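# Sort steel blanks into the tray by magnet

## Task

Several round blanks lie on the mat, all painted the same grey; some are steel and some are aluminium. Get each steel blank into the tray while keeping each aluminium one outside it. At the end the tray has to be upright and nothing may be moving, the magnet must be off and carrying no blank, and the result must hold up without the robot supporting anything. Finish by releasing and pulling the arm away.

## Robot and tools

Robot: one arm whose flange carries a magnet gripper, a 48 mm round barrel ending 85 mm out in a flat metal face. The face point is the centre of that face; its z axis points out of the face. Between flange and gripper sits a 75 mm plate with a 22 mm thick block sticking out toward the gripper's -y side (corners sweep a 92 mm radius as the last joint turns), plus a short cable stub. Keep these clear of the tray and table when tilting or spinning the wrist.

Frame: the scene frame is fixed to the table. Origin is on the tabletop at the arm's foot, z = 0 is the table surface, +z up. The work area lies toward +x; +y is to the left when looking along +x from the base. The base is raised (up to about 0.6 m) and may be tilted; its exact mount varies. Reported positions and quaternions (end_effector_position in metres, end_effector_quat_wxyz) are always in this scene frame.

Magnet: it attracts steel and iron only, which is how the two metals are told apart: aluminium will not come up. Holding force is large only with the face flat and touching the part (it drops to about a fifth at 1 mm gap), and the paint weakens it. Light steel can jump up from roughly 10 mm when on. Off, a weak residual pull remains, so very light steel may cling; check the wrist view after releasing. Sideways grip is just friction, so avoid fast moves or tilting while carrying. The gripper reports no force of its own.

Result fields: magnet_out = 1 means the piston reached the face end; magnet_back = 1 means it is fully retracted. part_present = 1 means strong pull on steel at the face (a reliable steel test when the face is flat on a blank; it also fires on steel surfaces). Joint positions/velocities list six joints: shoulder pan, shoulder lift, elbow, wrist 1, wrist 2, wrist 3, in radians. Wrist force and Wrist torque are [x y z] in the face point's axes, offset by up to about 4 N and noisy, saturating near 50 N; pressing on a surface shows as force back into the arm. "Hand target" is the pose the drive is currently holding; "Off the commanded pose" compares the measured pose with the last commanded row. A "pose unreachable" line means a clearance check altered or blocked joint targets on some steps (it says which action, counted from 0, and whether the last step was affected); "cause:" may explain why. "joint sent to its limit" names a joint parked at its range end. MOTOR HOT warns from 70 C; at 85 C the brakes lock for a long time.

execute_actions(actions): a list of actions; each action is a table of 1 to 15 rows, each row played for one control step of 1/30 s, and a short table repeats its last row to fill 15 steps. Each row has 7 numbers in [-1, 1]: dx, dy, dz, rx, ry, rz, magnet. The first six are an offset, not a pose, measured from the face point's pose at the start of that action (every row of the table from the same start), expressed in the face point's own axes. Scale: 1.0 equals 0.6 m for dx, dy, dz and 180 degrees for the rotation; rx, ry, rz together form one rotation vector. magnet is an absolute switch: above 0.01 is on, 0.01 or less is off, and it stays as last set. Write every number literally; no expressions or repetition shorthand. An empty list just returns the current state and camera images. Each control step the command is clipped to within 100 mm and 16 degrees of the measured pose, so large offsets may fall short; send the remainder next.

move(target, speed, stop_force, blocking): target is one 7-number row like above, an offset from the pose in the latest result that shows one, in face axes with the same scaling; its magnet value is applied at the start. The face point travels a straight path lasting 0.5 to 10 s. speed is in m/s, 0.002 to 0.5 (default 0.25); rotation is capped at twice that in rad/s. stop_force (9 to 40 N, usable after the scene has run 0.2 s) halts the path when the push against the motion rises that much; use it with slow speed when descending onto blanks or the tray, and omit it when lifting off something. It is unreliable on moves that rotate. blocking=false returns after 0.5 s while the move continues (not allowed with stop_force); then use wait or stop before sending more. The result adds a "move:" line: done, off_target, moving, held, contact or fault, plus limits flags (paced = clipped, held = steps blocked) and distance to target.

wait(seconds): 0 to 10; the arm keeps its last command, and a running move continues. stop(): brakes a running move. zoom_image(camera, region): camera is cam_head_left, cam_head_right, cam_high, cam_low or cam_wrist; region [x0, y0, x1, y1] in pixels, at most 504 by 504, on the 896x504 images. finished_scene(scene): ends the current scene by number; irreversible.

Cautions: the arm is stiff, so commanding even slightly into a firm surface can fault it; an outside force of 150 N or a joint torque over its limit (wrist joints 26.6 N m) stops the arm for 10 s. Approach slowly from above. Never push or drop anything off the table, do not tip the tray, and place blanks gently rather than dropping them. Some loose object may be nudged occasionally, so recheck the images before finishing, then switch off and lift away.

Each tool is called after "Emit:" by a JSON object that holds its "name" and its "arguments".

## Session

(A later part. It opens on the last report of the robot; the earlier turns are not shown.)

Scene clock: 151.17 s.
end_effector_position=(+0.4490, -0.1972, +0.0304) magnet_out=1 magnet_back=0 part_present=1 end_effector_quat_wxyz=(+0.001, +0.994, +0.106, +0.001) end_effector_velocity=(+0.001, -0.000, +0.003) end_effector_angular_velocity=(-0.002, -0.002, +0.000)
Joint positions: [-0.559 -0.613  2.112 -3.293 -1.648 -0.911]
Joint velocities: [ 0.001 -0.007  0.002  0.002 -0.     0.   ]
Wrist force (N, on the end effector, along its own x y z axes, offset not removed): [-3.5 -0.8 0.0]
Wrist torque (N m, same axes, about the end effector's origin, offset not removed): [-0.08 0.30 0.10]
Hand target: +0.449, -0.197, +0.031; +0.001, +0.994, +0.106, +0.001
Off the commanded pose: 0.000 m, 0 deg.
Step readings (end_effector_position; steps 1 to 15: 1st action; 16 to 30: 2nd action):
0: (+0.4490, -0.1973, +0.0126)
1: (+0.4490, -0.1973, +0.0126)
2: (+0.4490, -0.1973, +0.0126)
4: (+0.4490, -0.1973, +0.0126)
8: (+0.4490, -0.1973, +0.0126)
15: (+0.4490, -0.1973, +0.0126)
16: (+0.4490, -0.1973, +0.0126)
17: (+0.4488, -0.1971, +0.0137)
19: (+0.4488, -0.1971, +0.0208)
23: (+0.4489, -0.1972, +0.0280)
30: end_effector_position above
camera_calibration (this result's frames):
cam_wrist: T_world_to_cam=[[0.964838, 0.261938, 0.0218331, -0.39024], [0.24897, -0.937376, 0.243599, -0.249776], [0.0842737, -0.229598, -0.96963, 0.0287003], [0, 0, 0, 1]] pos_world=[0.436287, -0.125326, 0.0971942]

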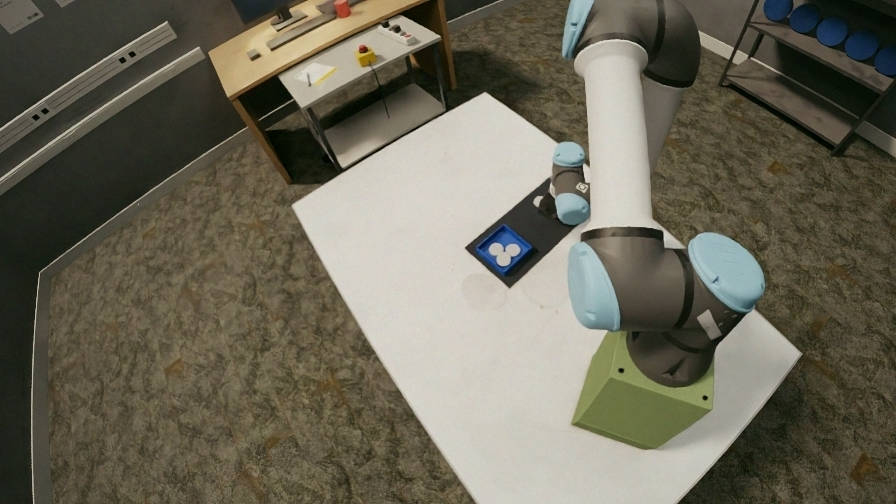

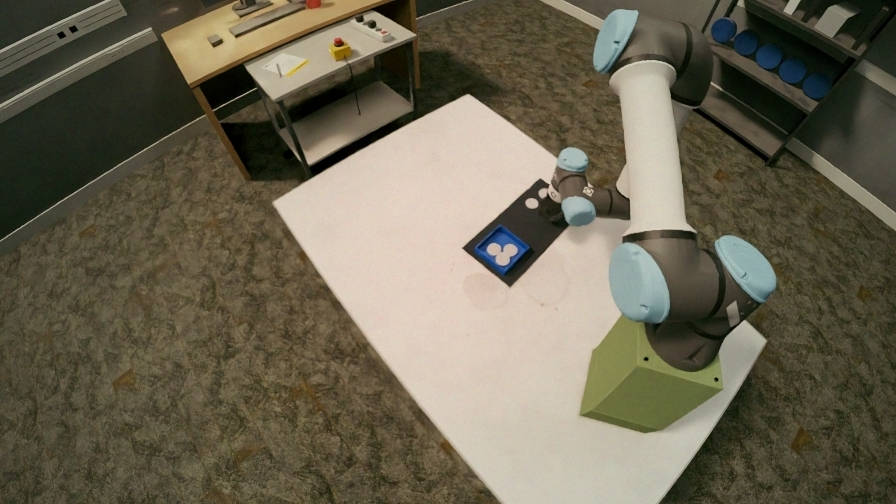

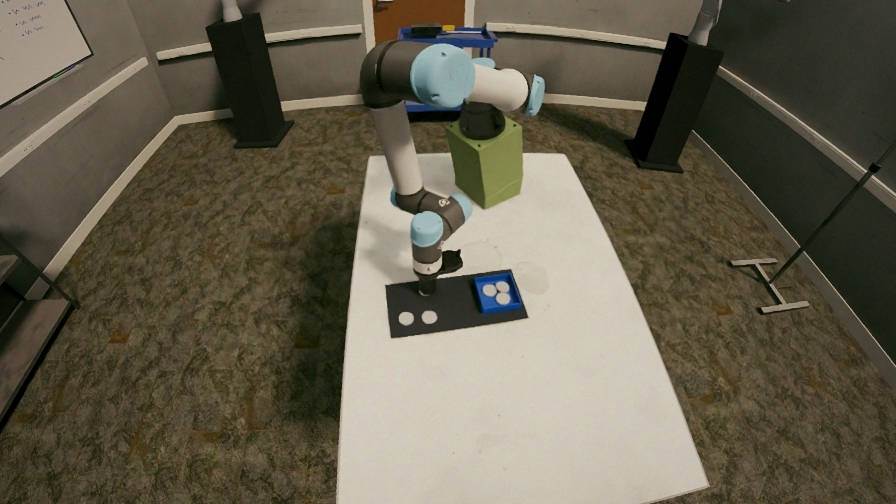

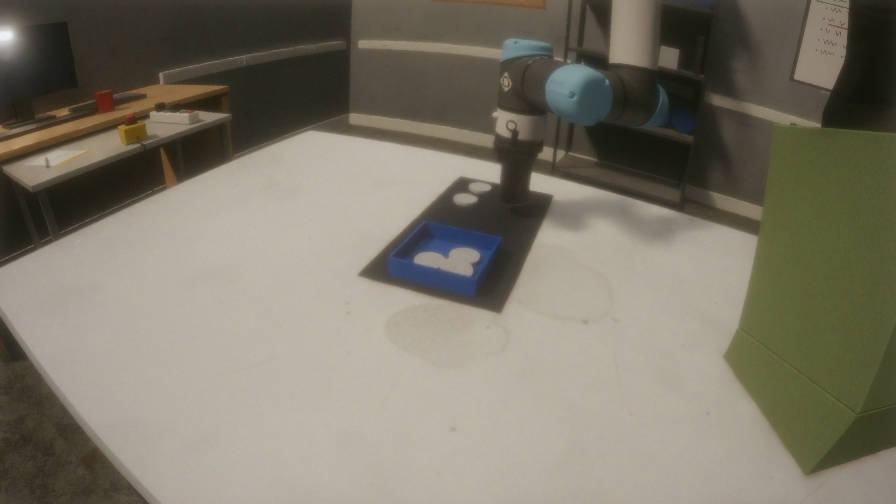

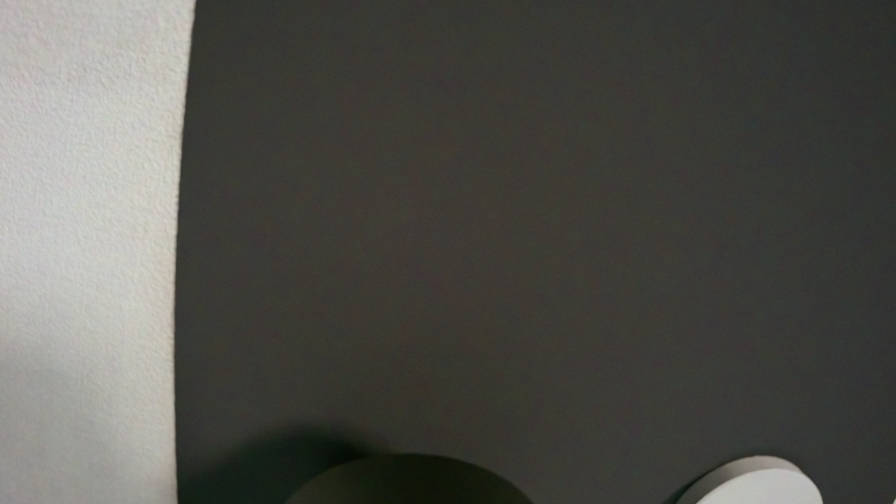

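Emit:
{"name": "move", "arguments": {"target": [0,0,-0.045,0,0,0,1], "speed": 0.15}}

Emit:
{"name": "move", "arguments": {"target": [0.130,-0.289,0,0,0,0,1], "speed": 0.3}}

Emit:
{"name": "zoom_image", "arguments": {"camera": "cam_high", "region": [430,230,570,340]}}

Scene clock: 156.50 s.
end_effector_position=(+0.4489, -0.1972, +0.0572) magnet_out=1 magnet_back=0 part_present=1 end_effector_quat_wxyz=(+0.001, +0.994, +0.106, +0.001) end_effector_velocity=(-0.000, +0.000, +0.002) end_effector_angular_velocity=(+0.000, +0.001, -0.000)
Joint positions: [-0.555 -0.686  2.151 -3.257 -1.649 -0.907]
Joint velocities: [ 0.    -0.005  0.003  0.003 -0.     0.   ]
Wrist force (N, on the end effector, along its own x y z axes, offset not removed): [-2.2 -0.7 1.4]
Wrist torque (N m, same axes, about the end effector's origin, offset not removed): [-0.16 0.19 0.18]
Hand target: +0.449, -0.197, +0.057; +0.001, +0.994, +0.106, +0.001
Off the commanded pose: 0.000 m, 0 deg.
move: done
camera_calibration (this result's frames):
cam_wrist: T_world_to_cam=[[0.964838, 0.261936, 0.0218403, -0.390803], [0.248967, -0.937379, 0.243591, -0.256221], [0.084278, -0.229589, -0.969632, 0.0547063], [0, 0, 0, 1]] pos_world=[0.436242, -0.125251, 0.123994]

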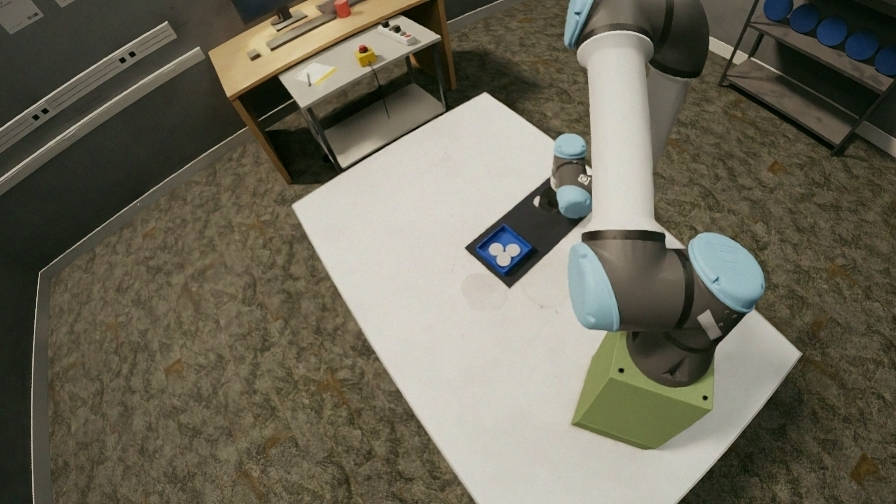

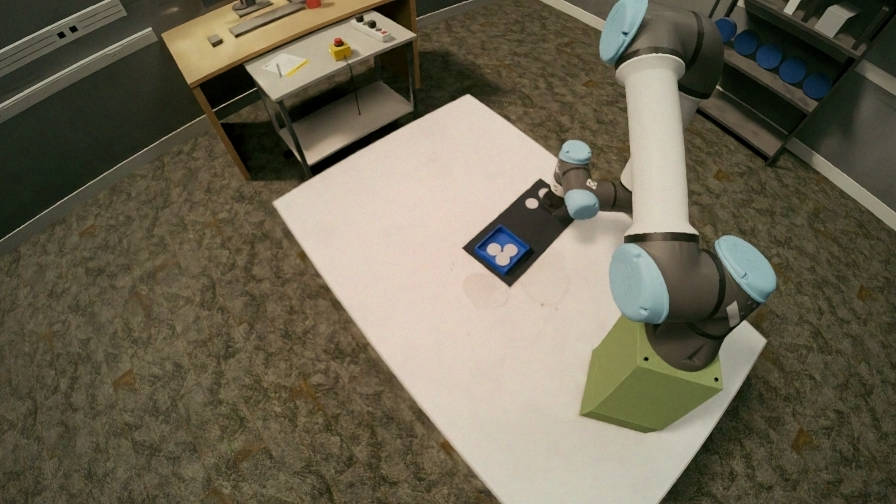

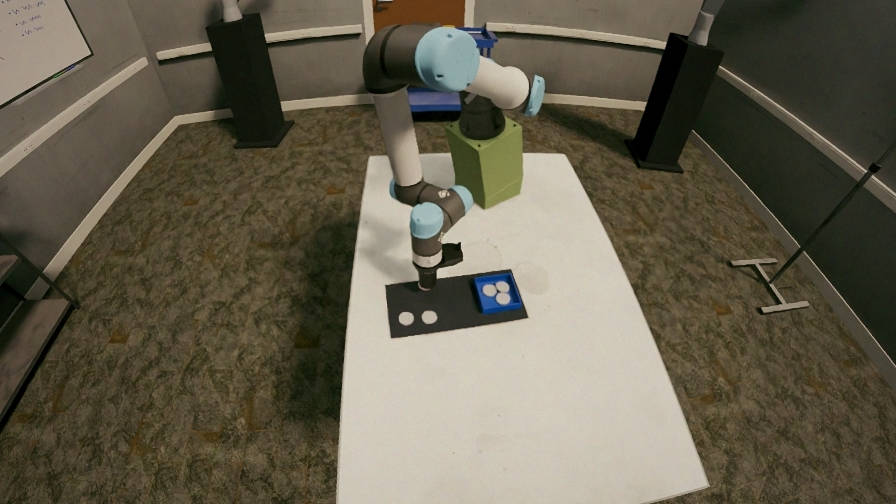

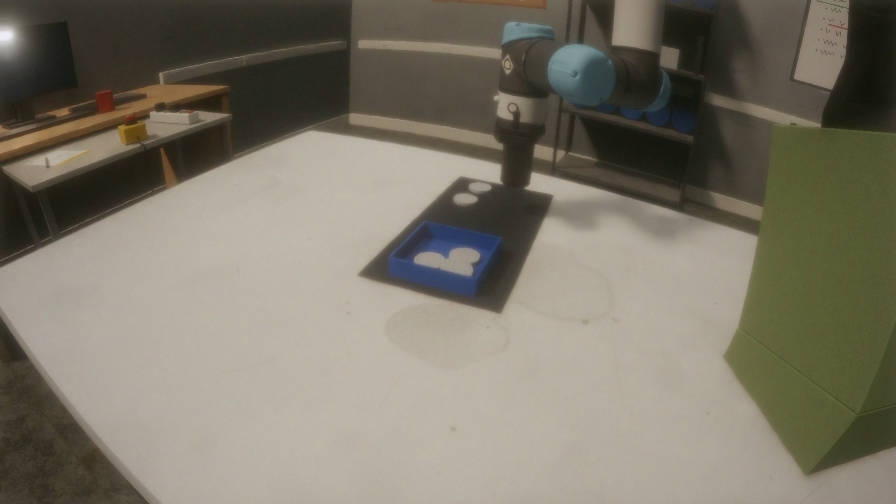

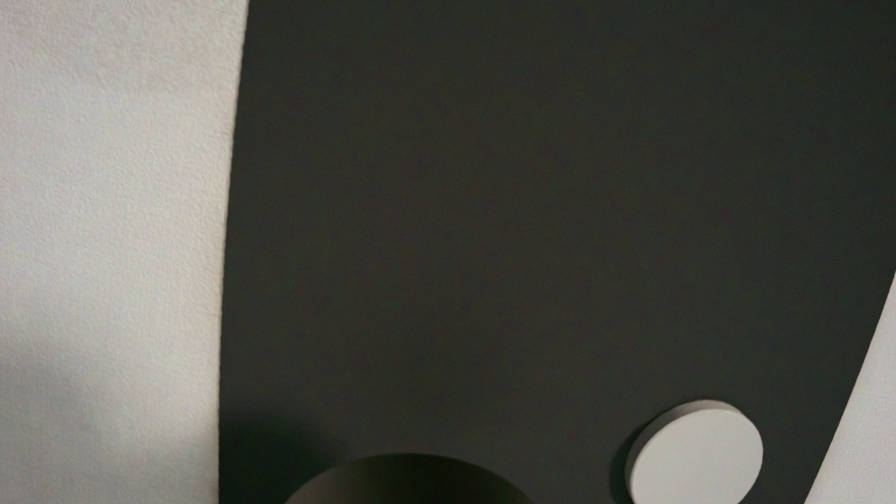

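Scene clock: 157.77 s.
end_effector_position=(+0.4890, -0.0112, +0.0569) magnet_out=1 magnet_back=0 part_present=1 end_effector_quat_wxyz=(+0.001, +0.994, +0.106, +0.002) end_effector_velocity=(+0.001, +0.002, +0.000) end_effector_angular_velocity=(-0.001, +0.000, -0.001)
Joint positions: [-0.167 -0.609  2.121 -3.259 -1.726 -0.524]
Joint velocities: [ 0.004  0.    -0.003  0.003 -0.001  0.005]
Wrist force (N, on the end effector, along its own x y z axes, offset not removed): [-3.1 -0.3 1.3]
Wrist torque (N m, same axes, about the end effector's origin, offset not removed): [-0.06 0.26 0.02]
Hand target: +0.489, -0.011, +0.057; +0.001, +0.994, +0.106, +0.002
Off the commanded pose: 0.000 m, 0 deg.
move: done
camera_calibration (this result's frames):
cam_wrist: T_world_to_cam=[[0.964875, 0.261758, 0.0223267, -0.478186], [0.248764, -0.937674, 0.242661, -0.0916755], [0.0844537, -0.228584, -0.969854, 0.0937066], [0, 0, 0, 1]] pos_world=[0.476281, 0.0606271, 0.123804]

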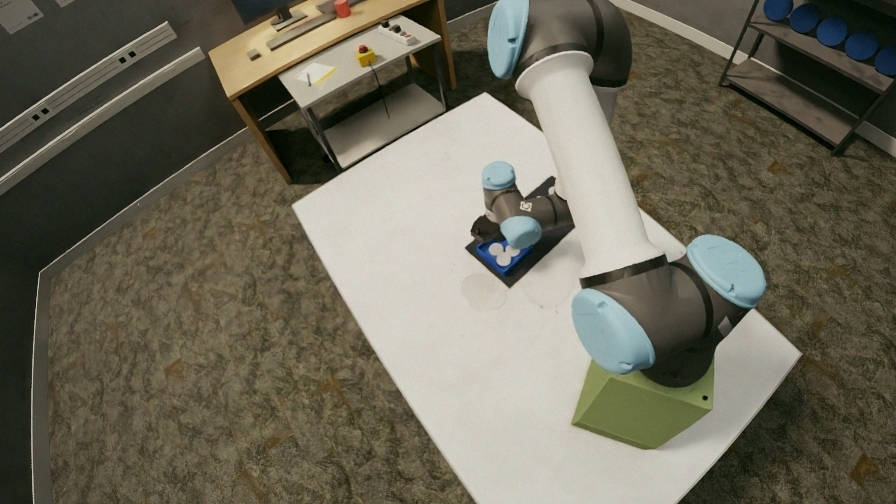

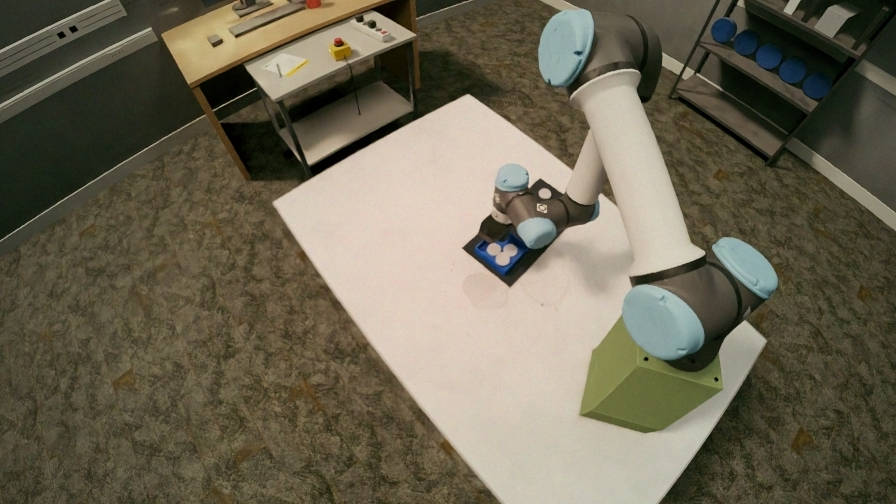

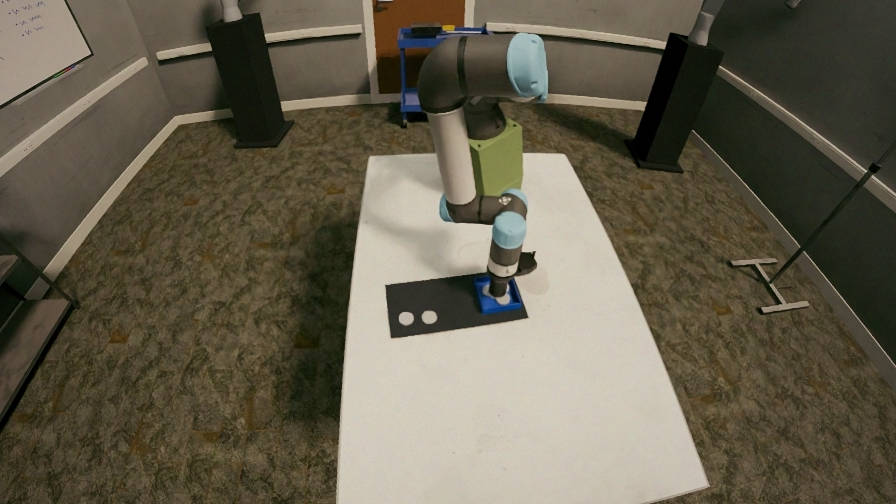

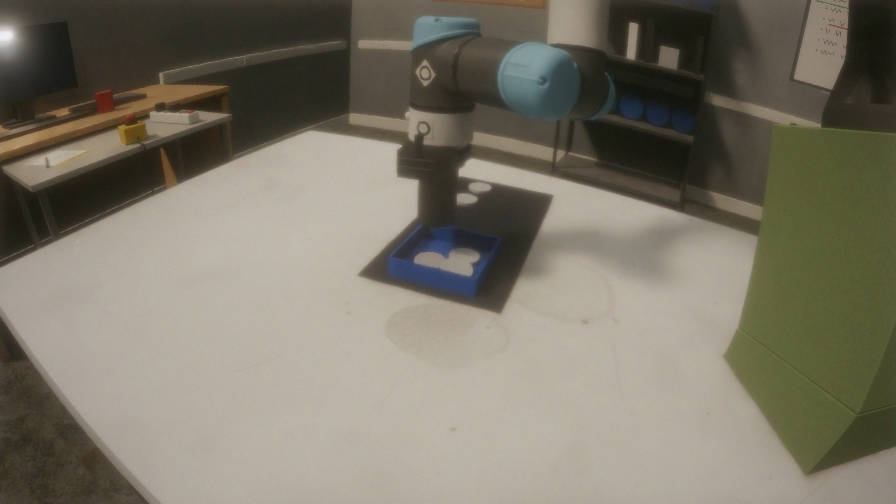

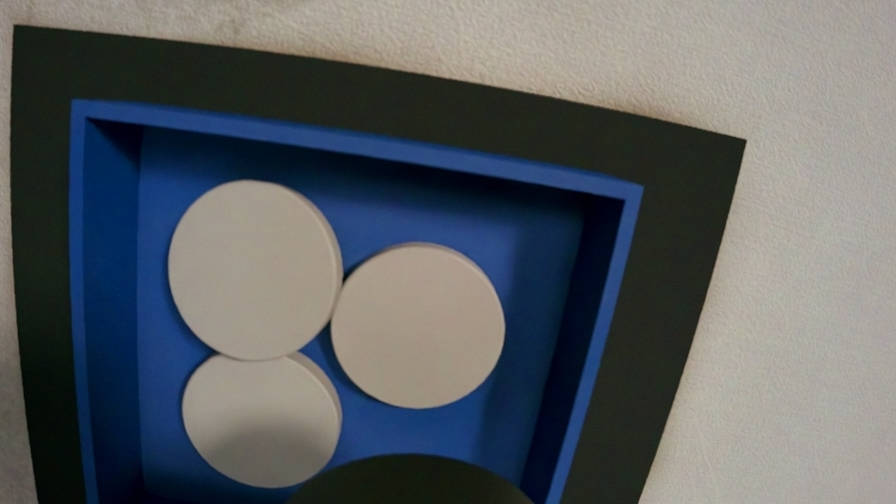

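Region (430, 230, 570, 340) of cam_high's 896x504 image, scaled by 3.600, with more detail than that image has; it fills the top 396 rows of this view, and the rest is white.

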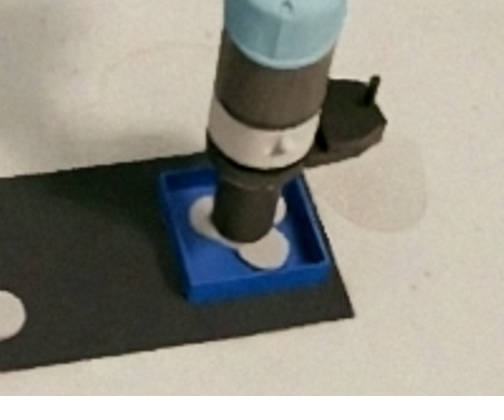

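Emit:
{"name": "move", "arguments": {"target": [0,0,0.054,0,0,0,1], "speed": 0.08}}

Emit:
{"name": "execute_actions", "arguments": {"actions": [[[0,0,0,0,0,0,0]]]}}

Emit:
{"name": "move", "arguments": {"target": [0,0,-0.2,0,0,0,0]}}

Scene clock: 162.27 s.
end_effector_position=(+0.4890, -0.0113, +0.0247) magnet_out=1 magnet_back=0 part_present=1 end_effector_quat_wxyz=(+0.001, +0.994, +0.106, +0.002) end_effector_velocity=(+0.000, -0.000, -0.002) end_effector_angular_velocity=(-0.000, -0.001, -0.000)
Joint positions: [-0.177 -0.523  2.074 -3.3   -1.724 -0.535]
Joint velocities: [-0.001  0.006 -0.004 -0.003  0.    -0.001]
Wrist force (N, on the end effector, along its own x y z axes, offset not removed): [-3.1 -1.1 0.5]
Wrist torque (N m, same axes, about the end effector's origin, offset not removed): [-0.17 0.21 0.09]
Hand target: +0.489, -0.011, +0.024; +0.001, +0.994, +0.106, +0.002
Off the commanded pose: 0.000 m, 0 deg.
move: done
camera_calibration (this result's frames):
cam_wrist: T_world_to_cam=[[0.964874, 0.261762, 0.0223221, -0.477493], [0.248766, -0.937666, 0.242689, -0.0839413], [0.0844575, -0.228611, -0.969847, 0.0624604], [0, 0, 0, 1]] pos_world=[0.476328, 0.06056, 0.0916073]

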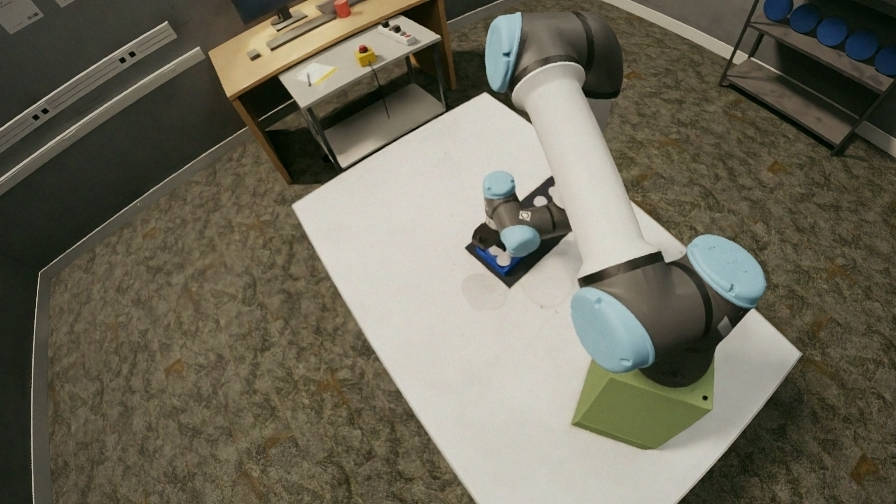

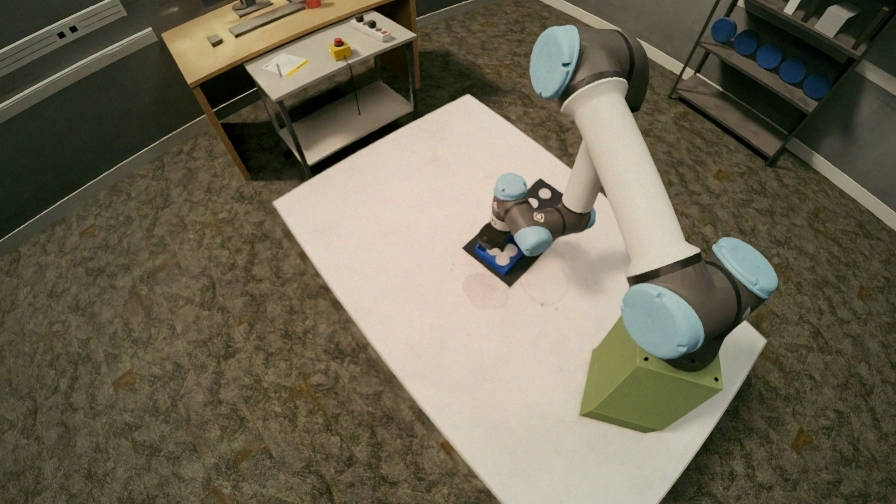

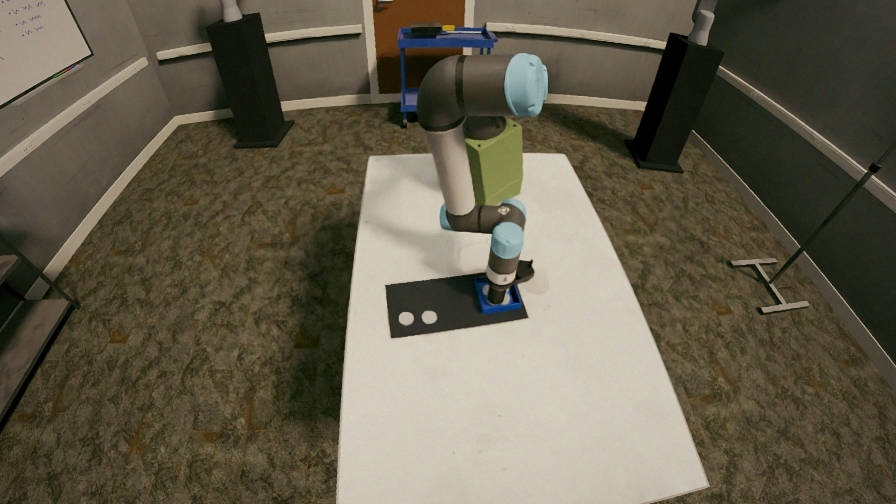

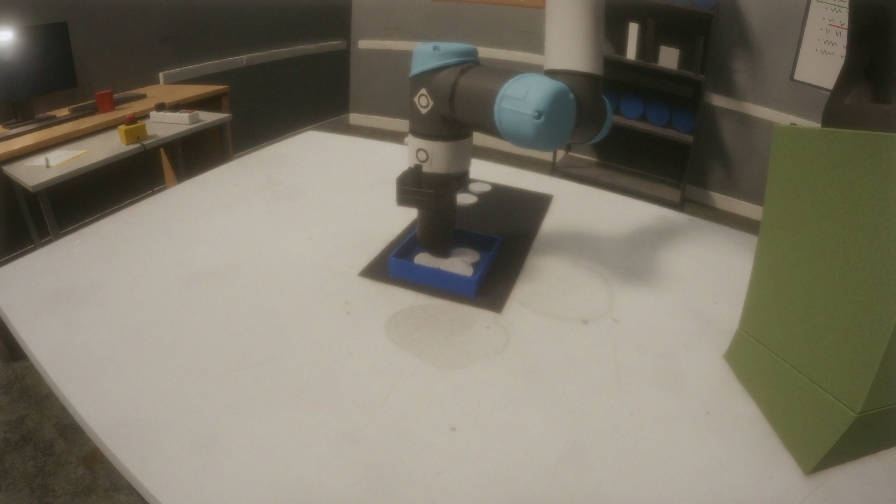

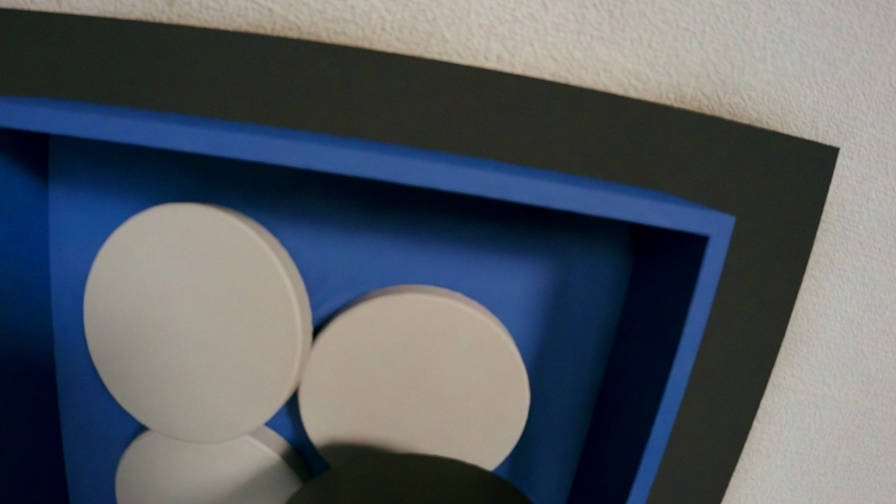

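Scene clock: 162.77 s.
end_effector_position=(+0.4891, -0.0113, +0.0246) magnet_out=0 magnet_back=1 part_present=0 end_effector_quat_wxyz=(+0.001, +0.994, +0.106, +0.002) end_effector_velocity=(+0.000, -0.000, +0.000) end_effector_angular_velocity=(-0.002, +0.001, -0.000)
Joint positions: [-0.177 -0.523  2.074 -3.3   -1.724 -0.535]
Joint velocities: [ 0.    -0.001 -0.     0.001 -0.002  0.   ]
Wrist force (N, on the end effector, along its own x y z axes, offset not removed): [-3.8 -0.1 0.8]
Wrist torque (N m, same axes, about the end effector's origin, offset not removed): [0.03 0.32 0.06]
Hand target: +0.489, -0.011, +0.025; +0.001, +0.994, +0.106, +0.002
Off the commanded pose: 0.000 m, 0 deg.
Step readings (end_effector_position):
0: (+0.4890, -0.0113, +0.0247)
1: (+0.4890, -0.0113, +0.0246)
2: (+0.4890, -0.0113, +0.0246)
4: (+0.4890, -0.0113, +0.0246)
8: (+0.4890, -0.0113, +0.0246)
15: end_effector_position above
camera_calibration (this result's frames):
cam_wrist: T_world_to_cam=[[0.964876, 0.261752, 0.0223861, -0.477524], [0.248738, -0.937663, 0.24273, -0.0839387], [0.0845255, -0.228636, -0.969836, 0.0623692], [0, 0, 0, 1]] pos_world=[0.476358, 0.0605464, 0.0915522]

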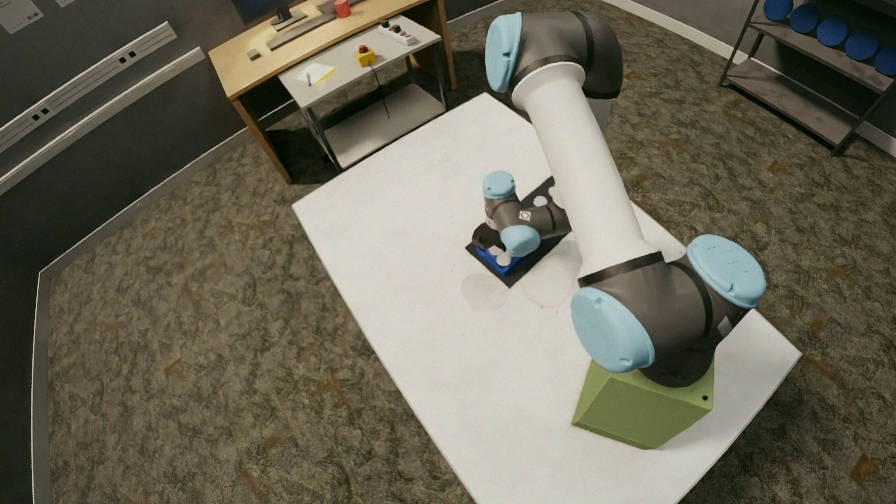

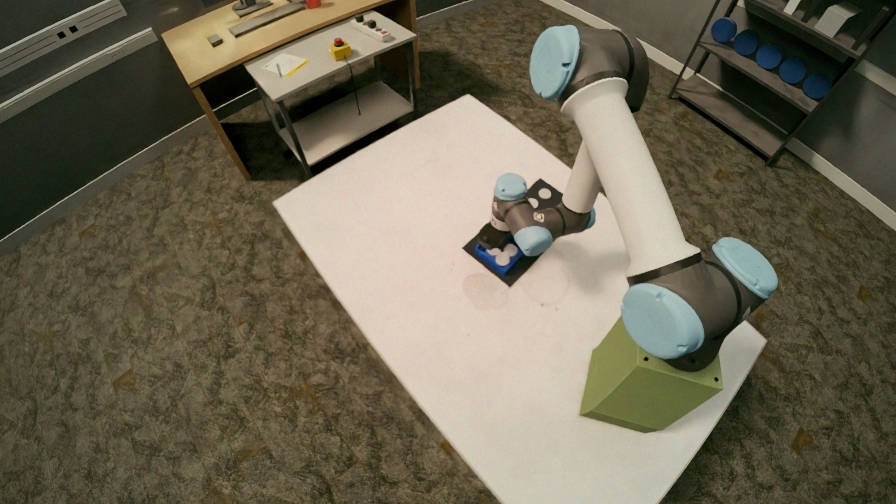

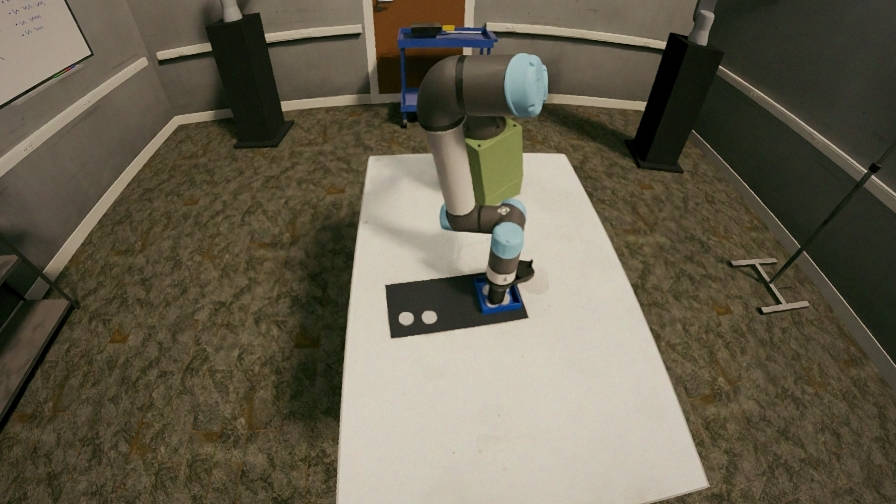

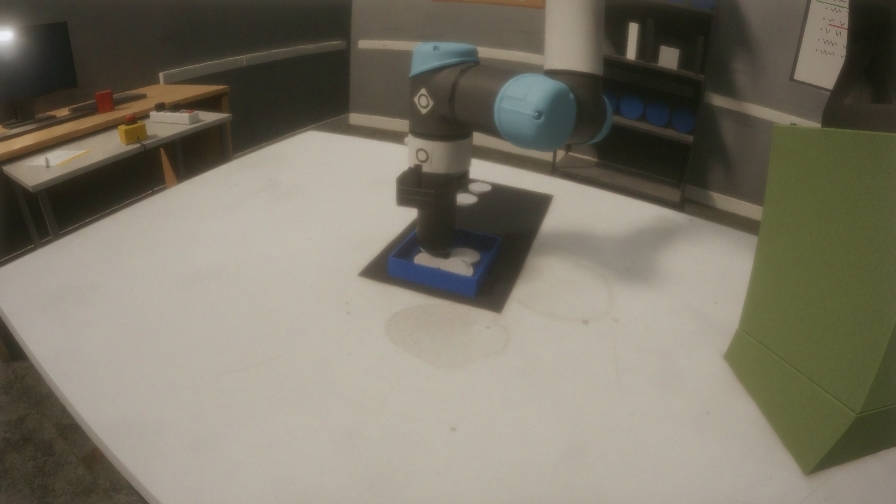

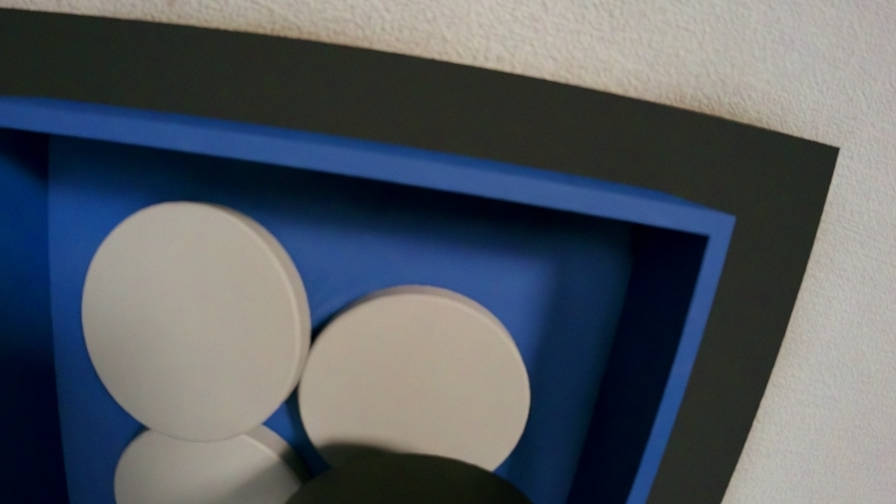

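Scene clock: 163.87 s.
end_effector_position=(+0.4888, -0.0110, +0.1445) magnet_out=0 magnet_back=1 part_present=0 end_effector_quat_wxyz=(+0.001, +0.994, +0.106, +0.002) end_effector_velocity=(+0.000, -0.001, +0.002) end_effector_angular_velocity=(-0.002, +0.000, +0.000)
Joint positions: [-0.137 -0.855  2.216 -3.103 -1.731 -0.494]
Joint velocities: [ 0.001 -0.006  0.     0.005 -0.002  0.001]
Wrist force (N, on the end effector, along its own x y z axes, offset not removed): [-3.8 0.0 -0.5]
Wrist torque (N m, same axes, about the end effector's origin, offset not removed): [-0.08 0.28 0.07]
Hand target: +0.489, -0.011, +0.145; +0.001, +0.994, +0.106, +0.002
Off the commanded pose: 0.000 m, 0 deg.
move: done
camera_calibration (this result's frames):
cam_wrist: T_world_to_cam=[[0.964878, 0.26174, 0.0224318, -0.480043], [0.248724, -0.93769, 0.242639, -0.112675], [0.0845427, -0.228538, -0.969857, 0.178648], [0, 0, 0, 1]] pos_world=[0.476105, 0.0608201, 0.21137]

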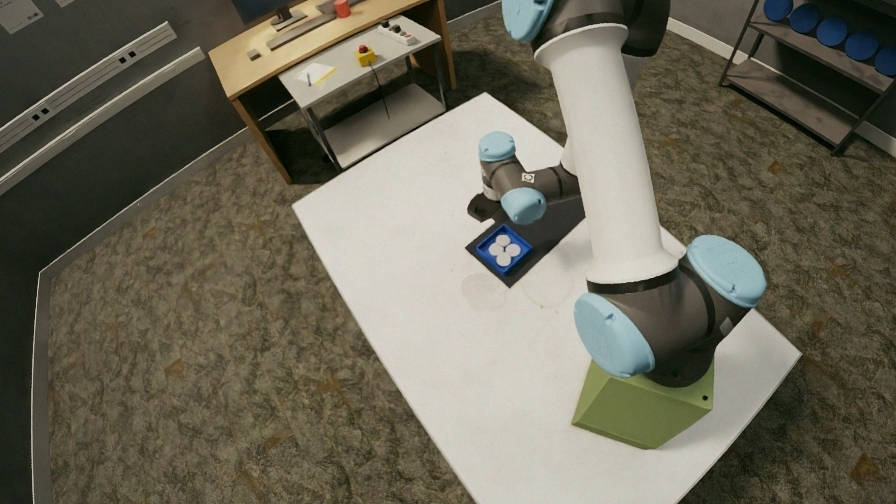

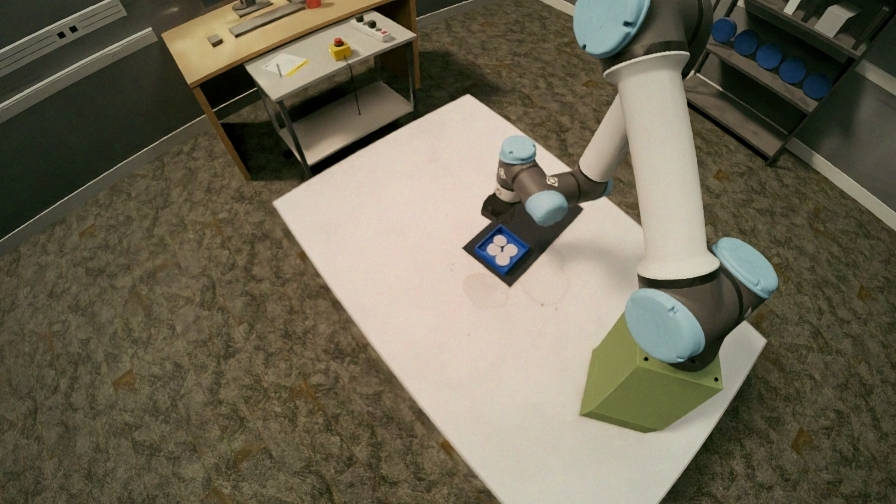

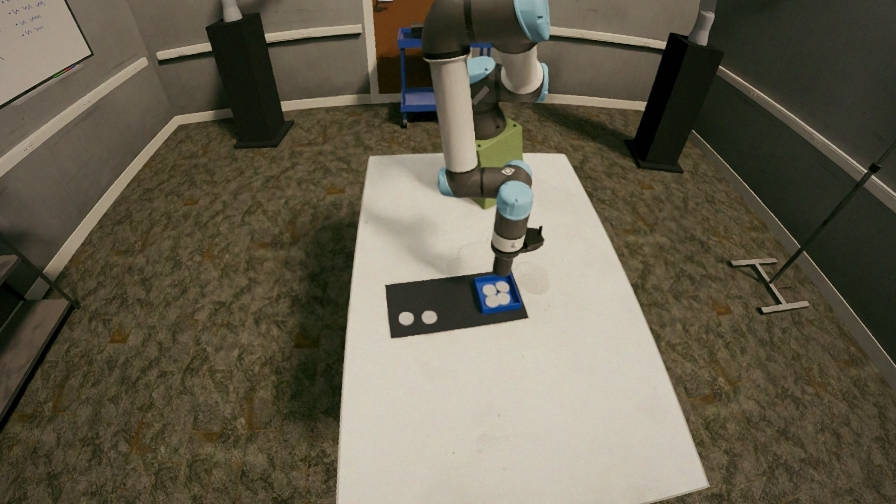

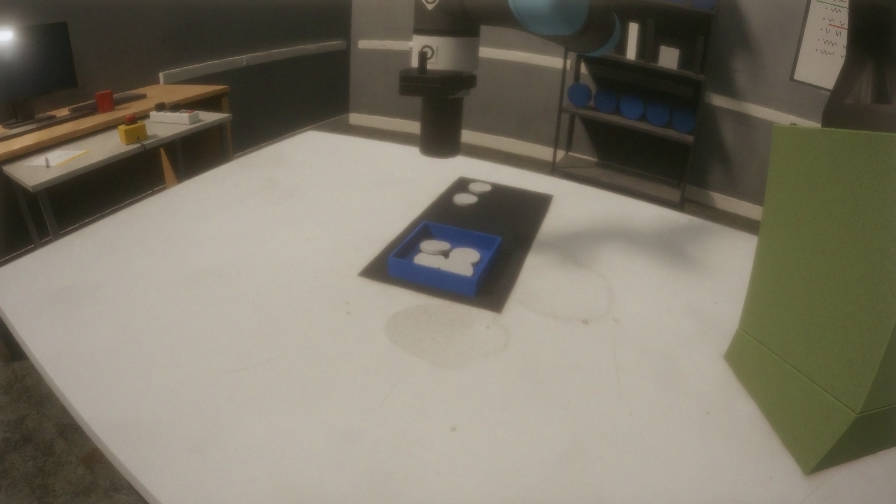

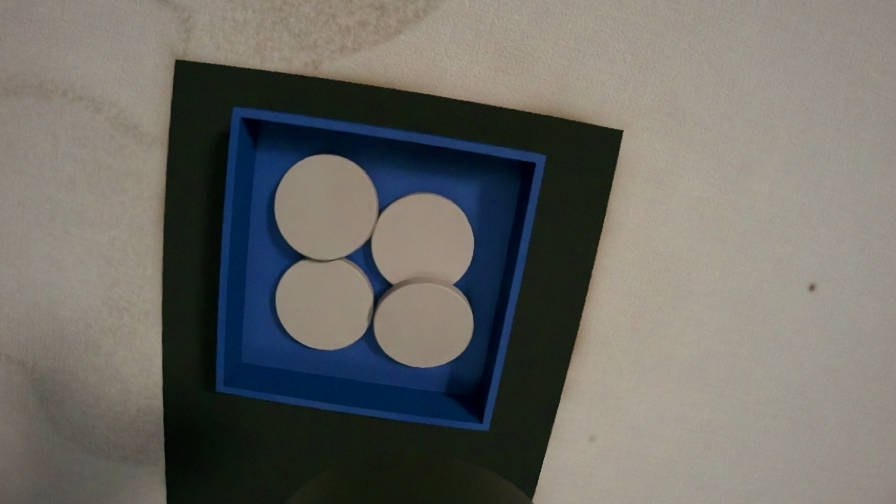

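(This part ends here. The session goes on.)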